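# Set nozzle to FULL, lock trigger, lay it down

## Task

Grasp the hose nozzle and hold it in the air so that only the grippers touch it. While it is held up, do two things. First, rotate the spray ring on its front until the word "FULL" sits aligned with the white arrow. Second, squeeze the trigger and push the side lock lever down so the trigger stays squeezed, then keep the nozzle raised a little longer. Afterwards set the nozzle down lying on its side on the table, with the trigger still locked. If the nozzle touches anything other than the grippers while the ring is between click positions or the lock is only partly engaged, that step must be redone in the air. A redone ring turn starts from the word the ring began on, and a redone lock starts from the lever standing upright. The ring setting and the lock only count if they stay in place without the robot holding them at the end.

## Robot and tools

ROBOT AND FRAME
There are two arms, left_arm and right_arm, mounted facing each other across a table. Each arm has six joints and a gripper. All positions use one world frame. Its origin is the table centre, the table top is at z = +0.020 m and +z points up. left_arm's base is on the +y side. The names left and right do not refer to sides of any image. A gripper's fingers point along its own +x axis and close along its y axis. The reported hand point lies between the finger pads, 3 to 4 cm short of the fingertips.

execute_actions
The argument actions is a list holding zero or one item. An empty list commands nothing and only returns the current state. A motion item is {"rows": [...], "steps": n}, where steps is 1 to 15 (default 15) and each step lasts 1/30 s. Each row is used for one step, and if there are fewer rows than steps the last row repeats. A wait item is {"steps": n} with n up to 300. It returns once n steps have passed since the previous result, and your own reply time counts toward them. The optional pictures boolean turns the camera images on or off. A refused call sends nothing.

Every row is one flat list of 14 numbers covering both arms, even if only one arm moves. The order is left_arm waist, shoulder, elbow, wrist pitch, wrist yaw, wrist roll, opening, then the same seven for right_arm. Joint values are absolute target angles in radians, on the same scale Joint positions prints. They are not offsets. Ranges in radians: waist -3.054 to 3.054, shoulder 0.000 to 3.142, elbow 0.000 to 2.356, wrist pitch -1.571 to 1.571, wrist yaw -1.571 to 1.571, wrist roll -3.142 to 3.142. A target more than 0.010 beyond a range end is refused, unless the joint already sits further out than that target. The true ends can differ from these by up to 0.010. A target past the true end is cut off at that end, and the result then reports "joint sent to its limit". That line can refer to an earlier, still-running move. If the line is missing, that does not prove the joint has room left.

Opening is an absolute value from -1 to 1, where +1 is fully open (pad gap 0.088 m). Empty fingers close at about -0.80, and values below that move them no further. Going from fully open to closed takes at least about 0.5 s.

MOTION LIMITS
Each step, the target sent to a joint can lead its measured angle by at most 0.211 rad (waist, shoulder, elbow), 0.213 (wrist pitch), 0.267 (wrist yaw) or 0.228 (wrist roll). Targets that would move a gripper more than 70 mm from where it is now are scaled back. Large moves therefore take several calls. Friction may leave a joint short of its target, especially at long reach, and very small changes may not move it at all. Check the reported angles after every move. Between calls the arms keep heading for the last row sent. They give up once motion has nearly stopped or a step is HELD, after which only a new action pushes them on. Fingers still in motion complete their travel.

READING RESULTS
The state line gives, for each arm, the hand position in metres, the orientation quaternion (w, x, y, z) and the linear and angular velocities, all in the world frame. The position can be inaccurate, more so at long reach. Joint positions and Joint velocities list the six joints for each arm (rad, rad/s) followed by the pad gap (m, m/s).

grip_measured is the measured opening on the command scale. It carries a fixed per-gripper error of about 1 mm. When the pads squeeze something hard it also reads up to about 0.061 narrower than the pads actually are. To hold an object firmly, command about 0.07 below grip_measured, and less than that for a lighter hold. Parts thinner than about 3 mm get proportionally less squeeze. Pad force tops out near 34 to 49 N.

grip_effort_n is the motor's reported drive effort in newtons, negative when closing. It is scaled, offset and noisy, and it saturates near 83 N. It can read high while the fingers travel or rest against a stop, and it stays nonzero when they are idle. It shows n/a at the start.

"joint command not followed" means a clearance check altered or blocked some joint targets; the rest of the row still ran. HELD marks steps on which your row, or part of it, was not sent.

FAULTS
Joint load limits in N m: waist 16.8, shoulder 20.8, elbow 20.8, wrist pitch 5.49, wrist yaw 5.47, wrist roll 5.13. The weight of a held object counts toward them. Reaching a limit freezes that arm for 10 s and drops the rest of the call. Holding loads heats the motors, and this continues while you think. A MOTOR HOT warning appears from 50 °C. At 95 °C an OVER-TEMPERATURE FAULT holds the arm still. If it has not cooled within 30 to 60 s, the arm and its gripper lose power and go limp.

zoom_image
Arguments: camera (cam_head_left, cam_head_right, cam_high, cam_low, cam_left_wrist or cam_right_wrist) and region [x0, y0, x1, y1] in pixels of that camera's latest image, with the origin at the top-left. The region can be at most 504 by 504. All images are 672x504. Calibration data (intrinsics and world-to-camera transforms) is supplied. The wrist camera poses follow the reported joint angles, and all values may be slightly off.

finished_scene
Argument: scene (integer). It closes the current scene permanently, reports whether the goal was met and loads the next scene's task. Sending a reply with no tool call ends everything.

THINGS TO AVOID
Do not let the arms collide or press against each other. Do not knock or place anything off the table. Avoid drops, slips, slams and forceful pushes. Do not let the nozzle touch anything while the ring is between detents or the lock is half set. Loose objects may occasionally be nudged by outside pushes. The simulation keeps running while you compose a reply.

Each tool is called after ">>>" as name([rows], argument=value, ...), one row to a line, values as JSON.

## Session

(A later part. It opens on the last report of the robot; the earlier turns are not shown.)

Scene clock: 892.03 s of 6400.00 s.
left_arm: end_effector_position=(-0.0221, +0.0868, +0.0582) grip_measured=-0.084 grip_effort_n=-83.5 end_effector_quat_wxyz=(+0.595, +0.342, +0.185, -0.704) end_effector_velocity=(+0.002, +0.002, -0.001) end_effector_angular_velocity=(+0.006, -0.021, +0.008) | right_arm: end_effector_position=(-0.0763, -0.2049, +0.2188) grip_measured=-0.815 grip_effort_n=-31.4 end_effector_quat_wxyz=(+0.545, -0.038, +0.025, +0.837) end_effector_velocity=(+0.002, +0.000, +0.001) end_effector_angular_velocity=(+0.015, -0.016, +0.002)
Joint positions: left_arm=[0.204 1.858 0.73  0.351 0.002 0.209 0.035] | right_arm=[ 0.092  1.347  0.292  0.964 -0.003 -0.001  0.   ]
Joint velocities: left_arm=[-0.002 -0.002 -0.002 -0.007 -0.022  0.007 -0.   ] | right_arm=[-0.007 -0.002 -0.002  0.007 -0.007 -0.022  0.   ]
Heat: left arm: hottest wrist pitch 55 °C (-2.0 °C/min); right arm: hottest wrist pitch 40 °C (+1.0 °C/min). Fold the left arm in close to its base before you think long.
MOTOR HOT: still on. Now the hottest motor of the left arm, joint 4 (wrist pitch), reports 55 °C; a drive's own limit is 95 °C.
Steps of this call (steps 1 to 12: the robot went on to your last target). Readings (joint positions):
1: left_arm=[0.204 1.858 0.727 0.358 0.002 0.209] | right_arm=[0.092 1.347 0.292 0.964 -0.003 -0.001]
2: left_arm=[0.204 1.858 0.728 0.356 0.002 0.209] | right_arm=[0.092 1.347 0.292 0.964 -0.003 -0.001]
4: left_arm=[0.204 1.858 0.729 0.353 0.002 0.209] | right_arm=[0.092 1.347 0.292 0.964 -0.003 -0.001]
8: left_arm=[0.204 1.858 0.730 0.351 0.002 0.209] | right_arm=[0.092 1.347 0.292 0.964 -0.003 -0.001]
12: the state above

>>> execute_actions([
  {"rows": [[0.203,1.858,0.741,0.352,-0.003,0.205,-0.13,0.094,1.342,0.280,0.964,-0.003,-0.005,-0.82],[0.203,1.858,0.741,0.352,-0.003,0.205,-0.12,0.094,1.342,0.280,0.964,-0.003,-0.005,-0.82],[0.203,1.858,0.741,0.352,-0.003,0.205,-0.11,0.094,1.342,0.280,0.964,-0.003,-0.005,-0.82],[0.203,1.858,0.741,0.352,-0.003,0.205,-0.10,0.094,1.342,0.280,0.964,-0.003,-0.005,-0.82],[0.203,1.858,0.741,0.352,-0.003,0.205,-0.09,0.094,1.342,0.280,0.964,-0.003,-0.005,-0.82],[0.203,1.858,0.741,0.352,-0.003,0.205,-0.08,0.094,1.342,0.280,0.964,-0.003,-0.005,-0.82],[0.203,1.858,0.741,0.352,-0.003,0.205,-0.07,0.094,1.342,0.280,0.964,-0.003,-0.005,-0.82],[0.203,1.858,0.741,0.352,-0.003,0.205,-0.06,0.094,1.342,0.280,0.964,-0.003,-0.005,-0.82],[0.203,1.858,0.741,0.352,-0.003,0.205,-0.05,0.094,1.342,0.280,0.964,-0.003,-0.005,-0.82],[0.203,1.858,0.741,0.352,-0.003,0.205,-0.04,0.094,1.342,0.280,0.964,-0.003,-0.005,-0.82],[0.203,1.858,0.741,0.352,-0.003,0.205,-0.03,0.094,1.342,0.280,0.964,-0.003,-0.005,-0.82],[0.203,1.858,0.741,0.352,-0.003,0.205,-0.02,0.094,1.342,0.280,0.964,-0.003,-0.005,-0.82],[0.203,1.858,0.741,0.352,-0.003,0.205,-0.01,0.094,1.342,0.280,0.964,-0.003,-0.005,-0.82],[0.203,1.858,0.741,0.352,-0.003,0.205,0.0,0.094,1.342,0.280,0.964,-0.003,-0.005,-0.82],[0.203,1.858,0.741,0.352,-0.003,0.205,0.01,0.094,1.342,0.280,0.964,-0.003,-0.005,-0.82]], "steps": 15},
], pictures=false)

>>> execute_actions([
  {"rows": [[0.203,1.858,0.741,0.352,-0.003,0.205,0.025,0.094,1.342,0.280,0.964,-0.003,-0.005,-0.82],[0.203,1.858,0.741,0.352,-0.003,0.205,0.04,0.094,1.342,0.280,0.964,-0.003,-0.005,-0.82],[0.203,1.858,0.741,0.352,-0.003,0.205,0.06,0.094,1.342,0.280,0.964,-0.003,-0.005,-0.82],[0.203,1.858,0.741,0.352,-0.003,0.205,0.08,0.094,1.342,0.280,0.964,-0.003,-0.005,-0.82],[0.203,1.858,0.741,0.352,-0.003,0.205,0.10,0.094,1.342,0.280,0.964,-0.003,-0.005,-0.82],[0.203,1.858,0.741,0.352,-0.003,0.205,0.13,0.094,1.342,0.280,0.964,-0.003,-0.005,-0.82],[0.203,1.858,0.741,0.352,-0.003,0.205,0.16,0.094,1.342,0.280,0.964,-0.003,-0.005,-0.82],[0.203,1.858,0.741,0.352,-0.003,0.205,0.20,0.094,1.342,0.280,0.964,-0.003,-0.005,-0.82],[0.203,1.858,0.741,0.352,-0.003,0.205,0.24,0.094,1.342,0.280,0.964,-0.003,-0.005,-0.82],[0.203,1.858,0.741,0.352,-0.003,0.205,0.28,0.094,1.342,0.280,0.964,-0.003,-0.005,-0.82],[0.203,1.858,0.741,0.352,-0.003,0.205,0.32,0.094,1.342,0.280,0.964,-0.003,-0.005,-0.82],[0.203,1.858,0.741,0.352,-0.003,0.205,0.36,0.094,1.342,0.280,0.964,-0.003,-0.005,-0.82],[0.203,1.858,0.741,0.352,-0.003,0.205,0.40,0.094,1.342,0.280,0.964,-0.003,-0.005,-0.82],[0.203,1.858,0.741,0.352,-0.003,0.205,0.43,0.094,1.342,0.280,0.964,-0.003,-0.005,-0.82],[0.203,1.858,0.741,0.352,-0.003,0.205,0.45,0.094,1.342,0.280,0.964,-0.003,-0.005,-0.82]], "steps": 15},
], pictures=false)

>>> execute_actions([
  {"steps": 10},
])

Scene clock: 903.30 s of 6400.00 s.
left_arm: end_effector_position=(-0.0217, +0.0867, +0.0582) grip_measured=-0.011 grip_effort_n=-10.9 end_effector_quat_wxyz=(+0.596, +0.342, +0.185, -0.703) end_effector_velocity=(+0.000, +0.001, -0.000) end_effector_angular_velocity=(-0.002, +0.000, +0.008) | right_arm: end_effector_position=(-0.0763, -0.2049, +0.2188) grip_measured=-0.815 grip_effort_n=-31.4 end_effector_quat_wxyz=(+0.545, -0.038, +0.025, +0.837) end_effector_velocity=(-0.000, -0.001, +0.001) end_effector_angular_velocity=(+0.009, -0.003, +0.006)
Joint positions: left_arm=[ 0.204  1.858  0.73   0.351 -0.     0.209  0.038] | right_arm=[ 0.092  1.347  0.292  0.964 -0.003 -0.001  0.   ]
Joint velocities: left_arm=[-0.002 -0.002 -0.007  0.007 -0.007 -0.007  0.014] | right_arm=[-0.002 -0.002 -0.002  0.007 -0.007 -0.007  0.   ]
Heat: left arm: hottest wrist pitch 53 °C (-3.0 °C/min); right arm: hottest wrist pitch 40 °C (+1.0 °C/min). Fold the left arm in close to its base before you think long.
MOTOR HOT: still on. Now the hottest motor of the left arm, joint 4 (wrist pitch), reports 53 °C; a drive's own limit is 95 °C.
Steps of this call (steps 1 to 30: the robot went on to your last target; steps 31 to 90: nothing new was sent; then 7.77 s passed at rest; steps 91 to 105: all 15 steps of this action). Readings (joint positions):
91: left_arm=[0.204 1.858 0.730 0.351 0.002 0.209] | right_arm=[0.092 1.347 0.292 0.964 -0.003 -0.001]
92: left_arm=[0.204 1.858 0.730 0.351 0.002 0.209] | right_arm=[0.092 1.347 0.292 0.964 -0.003 -0.001]
94: left_arm=[0.204 1.858 0.730 0.351 0.002 0.209] | right_arm=[0.092 1.347 0.292 0.964 -0.003 -0.001]
98: left_arm=[0.204 1.858 0.730 0.351 0.002 0.209] | right_arm=[0.092 1.347 0.292 0.964 -0.003 -0.001]
105: the state above

Scene clock: 903.80 s of 6400.00 s.
left_arm: end_effector_position=(-0.0217, +0.0858, +0.0590) grip_measured=+0.376 grip_effort_n=17.0 end_effector_quat_wxyz=(+0.596, +0.341, +0.184, -0.703) end_effector_velocity=(-0.004, +0.002, -0.001) end_effector_angular_velocity=(+0.009, +0.020, +0.003) | right_arm: end_effector_position=(-0.0763, -0.2049, +0.2188) grip_measured=-0.815 grip_effort_n=-31.4 end_effector_quat_wxyz=(+0.545, -0.038, +0.025, +0.837) end_effector_velocity=(-0.000, -0.001, +0.001) end_effector_angular_velocity=(+0.009, -0.003, +0.006)
Joint positions: left_arm=[ 0.204  1.858  0.733  0.351 -0.001  0.209  0.057] | right_arm=[ 0.092  1.347  0.292  0.964 -0.003 -0.001  0.   ]
Joint velocities: left_arm=[-0.007 -0.002 -0.002 -0.007  0.007 -0.022  0.044] | right_arm=[-0.002 -0.002 -0.002  0.007 -0.007 -0.007  0.   ]
Heat: left arm: hottest wrist pitch 53 °C (-3.0 °C/min); right arm: hottest wrist pitch 40 °C (+1.0 °C/min). Fold the left arm in close to its base before you think long.
MOTOR HOT: still on. Now the hottest motor of the left arm, joint 4 (wrist pitch), reports 53 °C; a drive's own limit is 95 °C.
Steps of this call (steps 1 to 15: all 15 steps of this action). Readings (joint positions):
1: left_arm=[0.204 1.858 0.730 0.351 -0.001 0.209] | right_arm=[0.092 1.347 0.292 0.964 -0.003 -0.001]
2: left_arm=[0.204 1.858 0.730 0.351 -0.001 0.209] | right_arm=[0.092 1.347 0.292 0.964 -0.003 -0.001]
4: left_arm=[0.204 1.858 0.730 0.351 -0.001 0.209] | right_arm=[0.092 1.347 0.292 0.964 -0.003 -0.001]
8: left_arm=[0.204 1.858 0.732 0.351 -0.001 0.209] | right_arm=[0.092 1.347 0.292 0.964 -0.003 -0.001]
15: the state above

Scene clock: 904.13 s of 6400.00 s.
left_arm: end_effector_position=(-0.0217, +0.0858, +0.0590) grip_measured=+0.445 grip_effort_n=17.0 end_effector_quat_wxyz=(+0.596, +0.341, +0.184, -0.703) end_effector_velocity=(+0.003, +0.003, -0.002) end_effector_angular_velocity=(+0.011, -0.011, +0.018) | right_arm: end_effector_position=(-0.0763, -0.2049, +0.2188) grip_measured=-0.815 grip_effort_n=-31.4 end_effector_quat_wxyz=(+0.545, -0.038, +0.025, +0.837) end_effector_velocity=(+0.000, -0.001, -0.005) end_effector_angular_velocity=(-0.012, -0.028, +0.007)
Joint positions: left_arm=[ 0.204  1.858  0.733  0.351 -0.001  0.209  0.061] | right_arm=[ 0.092  1.347  0.292  0.964 -0.003 -0.001  0.   ]
Joint velocities: left_arm=[-0.002 -0.002 -0.007 -0.007 -0.022 -0.007  0.001] | right_arm=[-0.002 -0.002 -0.002 -0.022 -0.007 -0.022  0.   ]
Heat: left arm: hottest wrist pitch 53 °C (-3.0 °C/min); right arm: hottest wrist pitch 40 °C (+1.0 °C/min). Fold the left arm in close to its base before you think long.
MOTOR HOT: still on. Now the hottest motor of the left arm, joint 4 (wrist pitch), reports 53 °C; a drive's own limit is 95 °C.
Steps of this call (steps 1 to 10: the robot went on to your last target). Readings (joint positions):
1: left_arm=[0.204 1.858 0.733 0.351 -0.001 0.209] | right_arm=[0.092 1.347 0.292 0.964 -0.003 -0.001]
2: left_arm=[0.204 1.858 0.733 0.351 -0.001 0.209] | right_arm=[0.092 1.347 0.292 0.964 -0.003 -0.001]
4: left_arm=[0.204 1.858 0.733 0.351 -0.001 0.209] | right_arm=[0.092 1.347 0.292 0.964 -0.003 -0.001]
8: left_arm=[0.204 1.858 0.733 0.351 -0.001 0.209] | right_arm=[0.092 1.347 0.292 0.964 -0.003 -0.001]
10: the state above
camera_calibration (this result's frames):
cam_left_wrist: T_world_to_cam=[[-0.946128, 0.295382, -0.13263, -0.0358749], [0.323144, 0.835495, -0.444439, -0.00420441], [-0.0204679, -0.463354, -0.885937, 0.165839], [0, 0, 0, 1]] pos_world=[-0.0291892, 0.0909517, 0.140296]
cam_right_wrist: T_world_to_cam=[[0.919023, 0.393939, 0.0144541, 0.15774], [0.174911, -0.374643, -0.910521, 0.164073], [-0.353274, 0.839318, -0.41321, 0.31176], [0, 0, 0, 1]] pos_world=[-0.0635281, -0.262337, 0.275934]

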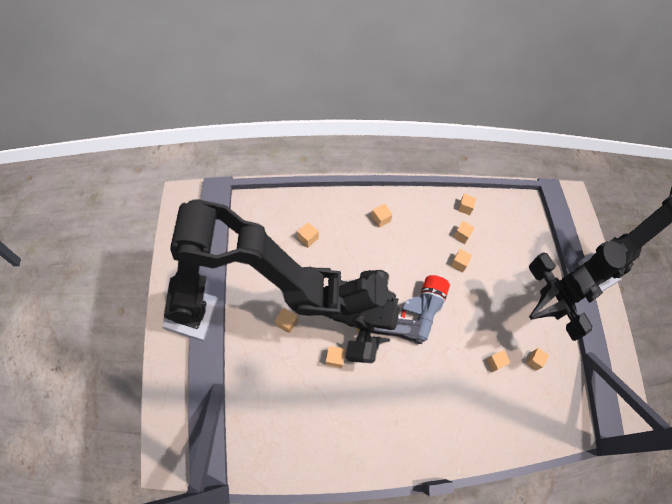

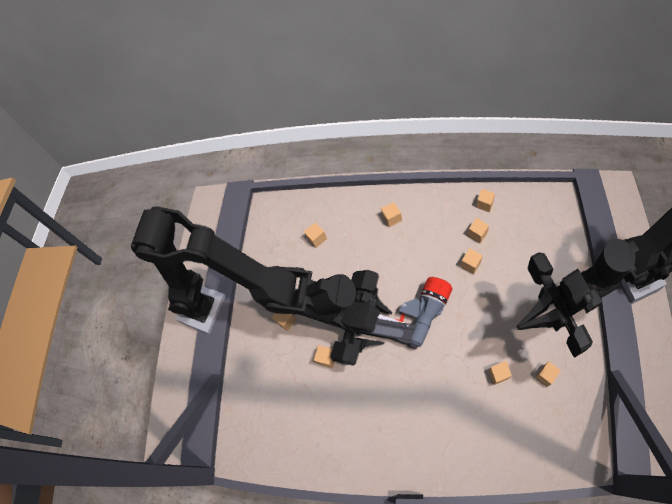

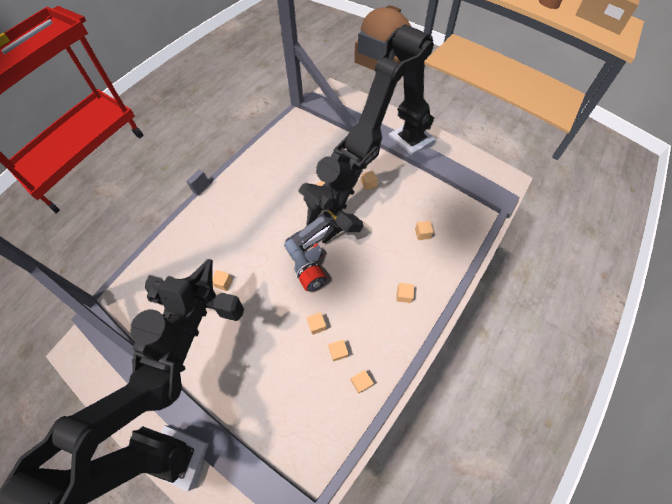

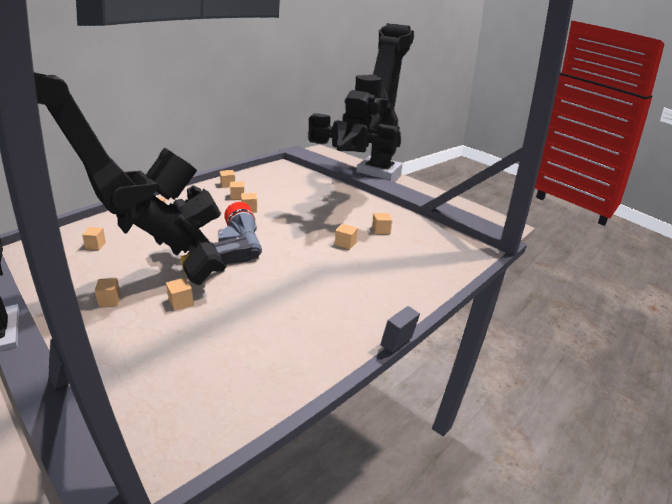

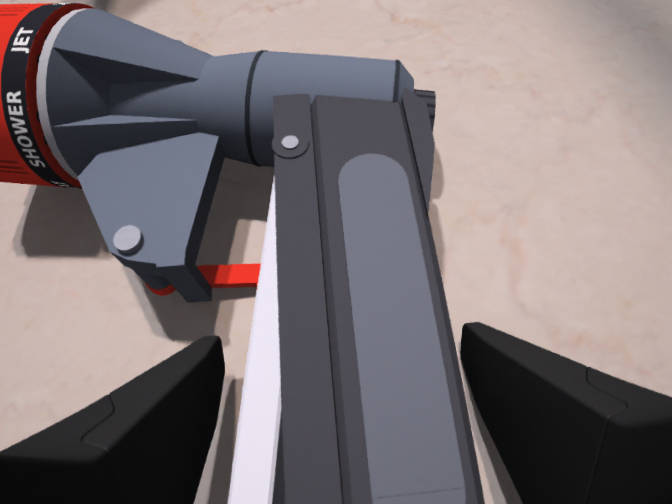

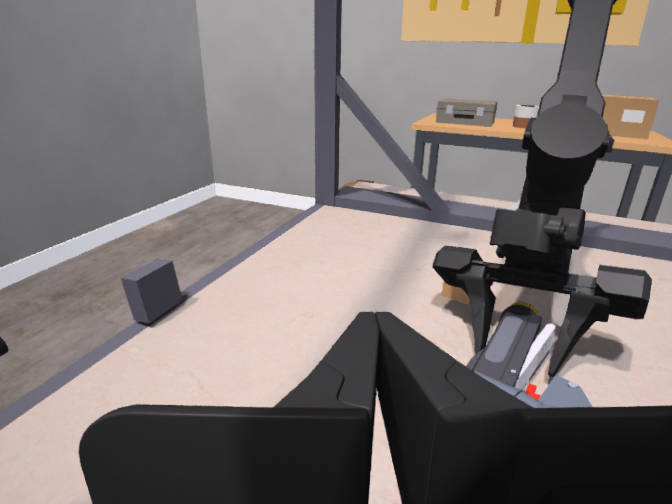

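>>> execute_actions([
  {"rows": [[0.203,1.856,0.740,0.352,-0.003,0.205,0.52,0.094,1.342,0.280,0.964,-0.003,-0.005,-0.82],[0.203,1.853,0.739,0.352,-0.003,0.205,0.60,0.094,1.342,0.280,0.964,-0.003,-0.005,-0.82],[0.203,1.850,0.738,0.352,-0.003,0.205,0.68,0.094,1.342,0.280,0.964,-0.003,-0.005,-0.82],[0.203,1.847,0.737,0.352,-0.003,0.205,0.76,0.094,1.342,0.280,0.964,-0.003,-0.005,-0.82],[0.203,1.844,0.736,0.352,-0.003,0.205,0.82,0.094,1.342,0.280,0.964,-0.003,-0.005,-0.82],[0.203,1.841,0.735,0.352,-0.003,0.205,0.85,0.094,1.342,0.280,0.964,-0.003,-0.005,-0.82],[0.203,1.839,0.735,0.352,-0.003,0.205,0.85,0.094,1.342,0.280,0.964,-0.003,-0.005,-0.82],[0.203,1.837,0.734,0.350,-0.003,0.205,0.85,0.094,1.342,0.280,0.964,-0.003,-0.005,-0.82],[0.203,1.834,0.733,0.348,-0.003,0.205,0.85,0.094,1.342,0.280,0.964,-0.003,-0.005,-0.82],[0.203,1.830,0.731,0.346,-0.003,0.205,0.85,0.094,1.342,0.280,0.964,-0.003,-0.005,-0.82],[0.203,1.824,0.729,0.342,-0.003,0.205,0.85,0.094,1.342,0.280,0.964,-0.003,-0.005,-0.82],[0.203,1.817,0.727,0.338,-0.003,0.205,0.85,0.094,1.342,0.280,0.964,-0.003,-0.005,-0.82],[0.203,1.810,0.724,0.333,-0.003,0.205,0.85,0.094,1.342,0.280,0.964,-0.003,-0.005,-0.82],[0.203,1.801,0.721,0.327,-0.003,0.205,0.85,0.094,1.342,0.280,0.964,-0.003,-0.005,-0.82],[0.203,1.791,0.717,0.321,-0.003,0.205,0.85,0.094,1.342,0.280,0.964,-0.003,-0.005,-0.82]], "steps": 15},
], pictures=false)

>>> execute_actions([
  {"rows": [[0.203,1.780,0.713,0.314,-0.003,0.205,0.85,0.094,1.342,0.280,0.964,-0.003,-0.005,-0.82],[0.203,1.768,0.709,0.306,-0.003,0.205,0.85,0.094,1.342,0.280,0.964,-0.003,-0.005,-0.82],[0.203,1.756,0.705,0.298,-0.003,0.205,0.85,0.094,1.342,0.280,0.964,-0.003,-0.005,-0.82],[0.203,1.743,0.700,0.290,-0.003,0.205,0.85,0.094,1.342,0.280,0.964,-0.003,-0.005,-0.82],[0.203,1.729,0.695,0.281,-0.003,0.205,0.85,0.094,1.342,0.280,0.964,-0.003,-0.005,-0.82],[0.203,1.715,0.690,0.272,-0.003,0.205,0.85,0.094,1.342,0.280,0.964,-0.003,-0.005,-0.82],[0.203,1.701,0.685,0.263,-0.003,0.205,0.85,0.094,1.342,0.280,0.964,-0.003,-0.005,-0.82],[0.203,1.686,0.679,0.254,-0.003,0.205,0.85,0.094,1.342,0.280,0.964,-0.003,-0.005,-0.82],[0.203,1.672,0.674,0.245,-0.003,0.205,0.85,0.094,1.342,0.280,0.964,-0.003,-0.005,-0.82],[0.203,1.657,0.669,0.235,-0.003,0.205,0.85,0.094,1.342,0.280,0.964,-0.003,-0.005,-0.82],[0.203,1.642,0.663,0.226,-0.003,0.205,0.85,0.094,1.342,0.280,0.964,-0.003,-0.005,-0.82],[0.203,1.628,0.658,0.217,-0.003,0.205,0.85,0.094,1.342,0.280,0.964,-0.003,-0.005,-0.82],[0.203,1.614,0.653,0.208,-0.003,0.205,0.85,0.094,1.342,0.280,0.964,-0.003,-0.005,-0.82],[0.203,1.600,0.648,0.199,-0.003,0.205,0.85,0.094,1.342,0.280,0.964,-0.003,-0.005,-0.82],[0.203,1.587,0.644,0.191,-0.003,0.205,0.85,0.094,1.342,0.280,0.964,-0.003,-0.005,-0.82]], "steps": 15},
], pictures=false)

>>> execute_actions([
  {"rows": [[0.203,1.575,0.639,0.183,-0.003,0.205,0.85,0.094,1.342,0.280,0.964,-0.003,-0.005,-0.82],[0.203,1.563,0.635,0.175,-0.003,0.205,0.85,0.094,1.342,0.280,0.964,-0.003,-0.005,-0.82],[0.203,1.552,0.631,0.168,-0.003,0.205,0.85,0.094,1.342,0.280,0.964,-0.003,-0.005,-0.82],[0.203,1.542,0.627,0.162,-0.003,0.205,0.85,0.094,1.342,0.280,0.964,-0.003,-0.005,-0.82],[0.203,1.533,0.624,0.156,-0.003,0.205,0.85,0.094,1.342,0.280,0.964,-0.003,-0.005,-0.82],[0.203,1.526,0.621,0.151,-0.003,0.205,0.85,0.094,1.342,0.280,0.964,-0.003,-0.005,-0.82],[0.203,1.519,0.619,0.147,-0.003,0.205,0.85,0.094,1.342,0.280,0.964,-0.003,-0.005,-0.82],[0.203,1.513,0.617,0.143,-0.003,0.205,0.85,0.094,1.342,0.280,0.964,-0.003,-0.005,-0.82],[0.203,1.509,0.615,0.141,-0.003,0.205,0.85,0.094,1.342,0.280,0.964,-0.003,-0.005,-0.82],[0.203,1.506,0.614,0.139,-0.003,0.205,0.85,0.094,1.342,0.280,0.964,-0.003,-0.005,-0.82],[0.203,1.504,0.613,0.137,-0.003,0.205,0.85,0.094,1.342,0.280,0.964,-0.003,-0.005,-0.82],[0.203,1.503,0.613,0.137,-0.003,0.205,0.85,0.094,1.342,0.280,0.964,-0.003,-0.005,-0.82]], "steps": 15},
])

Scene clock: 930.10 s of 6400.00 s.
left_arm: end_effector_position=(-0.0216, +0.0865, +0.0684) grip_measured=+0.843 grip_effort_n=17.0 end_effector_quat_wxyz=(+0.599, +0.337, +0.179, -0.704) end_effector_velocity=(+0.002, +0.024, +0.054) end_effector_angular_velocity=(-0.037, -0.007, -0.002) | right_arm: end_effector_position=(-0.0763, -0.2049, +0.2188) grip_measured=-0.815 grip_effort_n=-31.4 end_effector_quat_wxyz=(+0.545, -0.038, +0.025, +0.837) end_effector_velocity=(+0.000, -0.001, -0.002) end_effector_angular_velocity=(+0.002, -0.022, +0.007)
Joint positions: left_arm=[ 0.204  1.824  0.729  0.334 -0.001  0.209  0.08 ] | right_arm=[ 0.092  1.347  0.292  0.964 -0.003 -0.001  0.   ]
Joint velocities: left_arm=[-0.002 -0.256 -0.066 -0.154 -0.007  0.007  0.002] | right_arm=[-0.002 -0.002 -0.002 -0.007 -0.007 -0.022  0.   ]
Heat: left arm: hottest wrist pitch 51 °C (-4.0 °C/min); right arm: hottest wrist pitch 41 °C (+1.0 °C/min). Fold the left arm in close to its base before you think long.
MOTOR HOT: still on. Now the hottest motor of the left arm, joint 4 (wrist pitch), reports 51 °C; a drive's own limit is 95 °C.
Steps of this call (steps 1 to 15: the robot went on to your last target; steps 16 to 90: nothing new was sent; then 22.47 s passed at rest; steps 91 to 105: all 15 steps of this action). Readings (joint positions):
91: left_arm=[0.204 1.858 0.733 0.351 -0.001 0.209] | right_arm=[0.092 1.347 0.292 0.964 -0.003 -0.001]
92: left_arm=[0.204 1.858 0.733 0.351 -0.001 0.209] | right_arm=[0.092 1.347 0.292 0.964 -0.003 -0.001]
94: left_arm=[0.204 1.858 0.733 0.351 -0.001 0.209] | right_arm=[0.092 1.347 0.292 0.964 -0.003 -0.001]
98: left_arm=[0.204 1.854 0.733 0.351 -0.001 0.209] | right_arm=[0.092 1.347 0.292 0.964 -0.003 -0.001]
105: the state above

Scene clock: 930.60 s of 6400.00 s.
left_arm: end_effector_position=(-0.0195, +0.1135, +0.0998) grip_measured=+0.847 grip_effort_n=17.0 end_effector_quat_wxyz=(+0.600, +0.335, +0.178, -0.705) end_effector_velocity=(+0.003, +0.064, +0.057) end_effector_angular_velocity=(+0.003, +0.010, -0.003) | right_arm: end_effector_position=(-0.0763, -0.2049, +0.2188) grip_measured=-0.815 grip_effort_n=-31.4 end_effector_quat_wxyz=(+0.545, -0.038, +0.025, +0.837) end_effector_velocity=(+0.000, -0.001, -0.002) end_effector_angular_velocity=(+0.002, -0.022, +0.007)
Joint positions: left_arm=[ 0.204  1.63   0.662  0.213 -0.001  0.209  0.08 ] | right_arm=[ 0.092  1.347  0.292  0.964 -0.003 -0.001  0.   ]
Joint velocities: left_arm=[-0.002 -0.413 -0.144 -0.271  0.007 -0.007 -0.   ] | right_arm=[-0.002 -0.002 -0.002 -0.007 -0.007 -0.022  0.   ]
Heat: left arm: hottest wrist pitch 50 °C (-5.1 °C/min); right arm: hottest wrist pitch 41 °C (+1.0 °C/min). Fold the left arm in close to its base before you think long.
MOTOR HOT: still on. Now the hottest motor of the left arm, joint 4 (wrist pitch), reports 50 °C; a drive's own limit is 95 °C.
Steps of this call (steps 1 to 15: all 15 steps of this action). Readings (joint positions):
1: left_arm=[0.204 1.815 0.727 0.329 -0.001 0.209] | right_arm=[0.092 1.347 0.292 0.964 -0.003 -0.001]
2: left_arm=[0.204 1.805 0.724 0.322 -0.001 0.209] | right_arm=[0.092 1.347 0.292 0.964 -0.003 -0.001]
4: left_arm=[0.204 1.783 0.716 0.308 -0.001 0.209] | right_arm=[0.092 1.347 0.292 0.964 -0.003 -0.001]
8: left_arm=[0.204 1.731 0.697 0.275 -0.001 0.209] | right_arm=[0.092 1.347 0.292 0.964 -0.003 -0.001]
15: the state above

Scene clock: 931.10 s of 6400.00 s.
left_arm: end_effector_position=(-0.0181, +0.1316, +0.1141) grip_measured=+0.847 grip_effort_n=16.5 end_effector_quat_wxyz=(+0.600, +0.335, +0.177, -0.705) end_effector_velocity=(+0.003, +0.008, -0.003) end_effector_angular_velocity=(+0.027, -0.002, +0.013) | right_arm: end_effector_position=(-0.0763, -0.2049, +0.2188) grip_measured=-0.815 grip_effort_n=-31.4 end_effector_quat_wxyz=(+0.545, -0.038, +0.025, +0.837) end_effector_velocity=(+0.002, -0.000, -0.005) end_effector_angular_velocity=(-0.017, -0.016, -0.009)
Joint positions: left_arm=[ 0.204  1.516  0.621  0.141 -0.001  0.209  0.08 ] | right_arm=[ 0.092  1.347  0.292  0.964 -0.003 -0.001  0.   ]
Joint velocities: left_arm=[ 0.002 -0.022 -0.012 -0.037 -0.007 -0.007 -0.   ] | right_arm=[-0.002 -0.002 -0.002 -0.022  0.007 -0.007  0.   ]
Heat: left arm: hottest wrist pitch 50 °C (-5.0 °C/min); right arm: hottest wrist pitch 41 °C (+1.0 °C/min). Fold the left arm in close to its base before you think long.
MOTOR HOT: still on. Now the hottest motor of the left arm, joint 4 (wrist pitch), reports 50 °C; a drive's own limit is 95 °C.
Steps of this call (steps 1 to 15: all 15 steps of this action). Readings (joint positions):
1: left_arm=[0.204 1.616 0.657 0.204 -0.001 0.209] | right_arm=[0.092 1.347 0.292 0.964 -0.003 -0.001]
2: left_arm=[0.204 1.604 0.653 0.196 -0.001 0.209] | right_arm=[0.092 1.347 0.292 0.964 -0.003 -0.001]
4: left_arm=[0.204 1.579 0.644 0.181 -0.001 0.209] | right_arm=[0.092 1.347 0.292 0.964 -0.003 -0.001]
8: left_arm=[0.204 1.541 0.630 0.156 -0.001 0.209] | right_arm=[0.092 1.347 0.292 0.964 -0.003 -0.001]
15: the state above
camera_calibration (this result's frames):
cam_left_wrist: T_world_to_cam=[[-0.946339, 0.292716, -0.136964, -0.0378175], [0.322436, 0.826539, -0.461377, -0.0160191], [-0.0218464, -0.480782, -0.876568, 0.237121], [0, 0, 0, 1]] pos_world=[-0.0254428, 0.138314, 0.195282]
cam_right_wrist: T_world_to_cam=[[0.919023, 0.393939, 0.0144541, 0.15774], [0.174911, -0.374643, -0.910521, 0.164073], [-0.353274, 0.839318, -0.41321, 0.31176], [0, 0, 0, 1]] pos_world=[-0.0635281, -0.262337, 0.275934]

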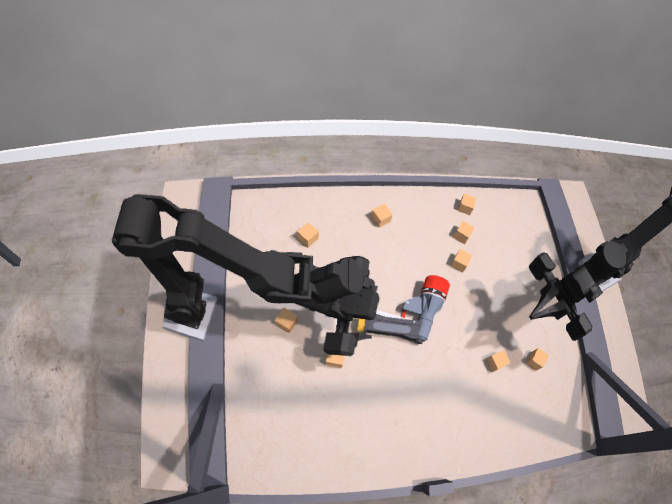

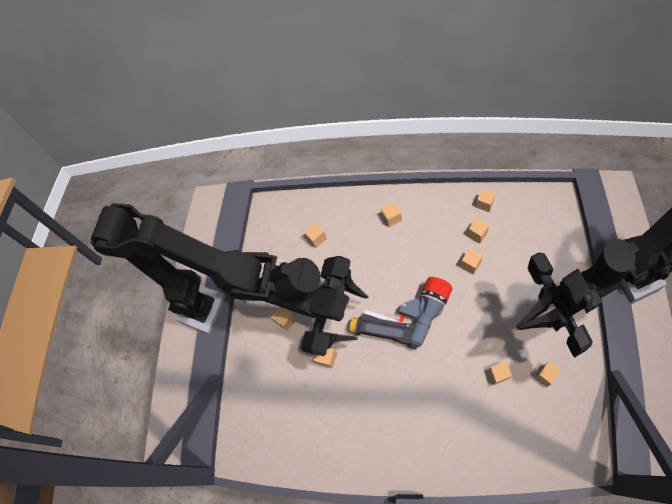

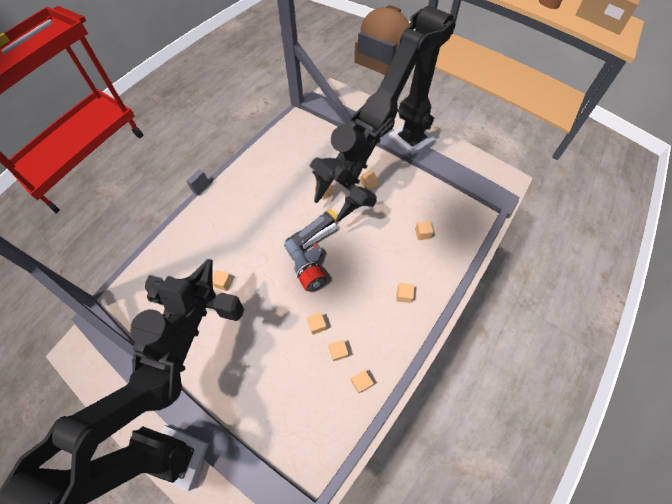

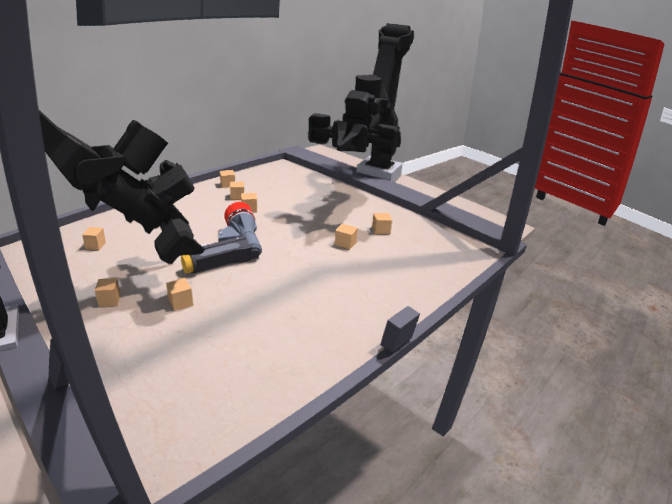

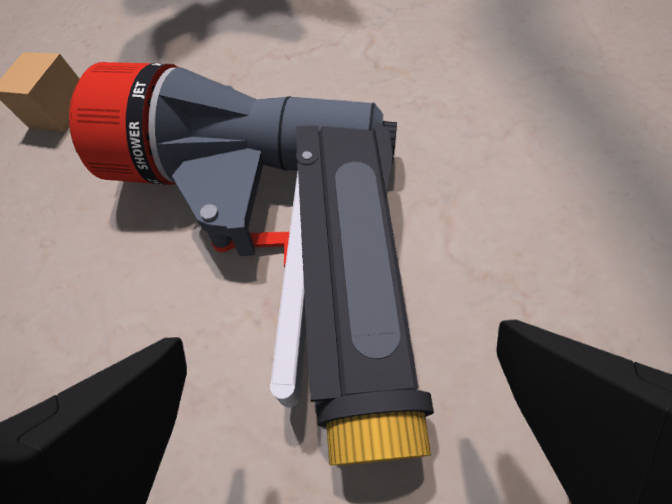

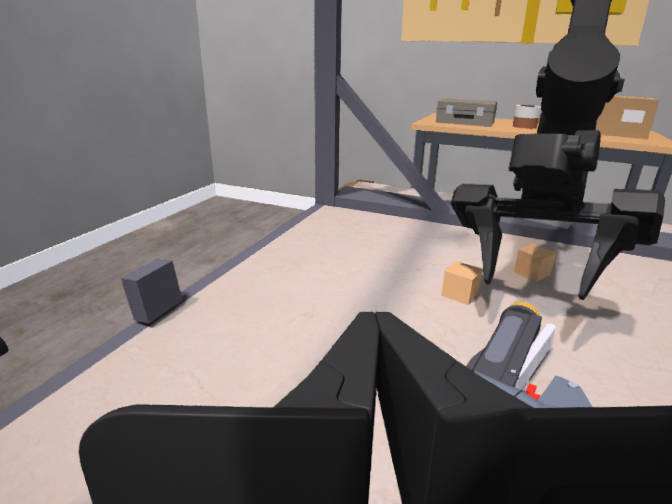

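>>> zoom_image(camera="cam_high", region=[270, 200, 370, 300])

Region (270, 200, 370, 300) of cam_high's 672x504 image, scaled by 5.040, with more detail than that image has.

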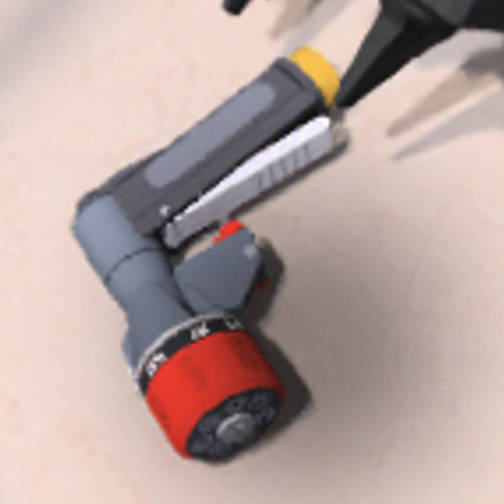

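>>> finished_scene(scene=2)

The scene is finished: the task was done.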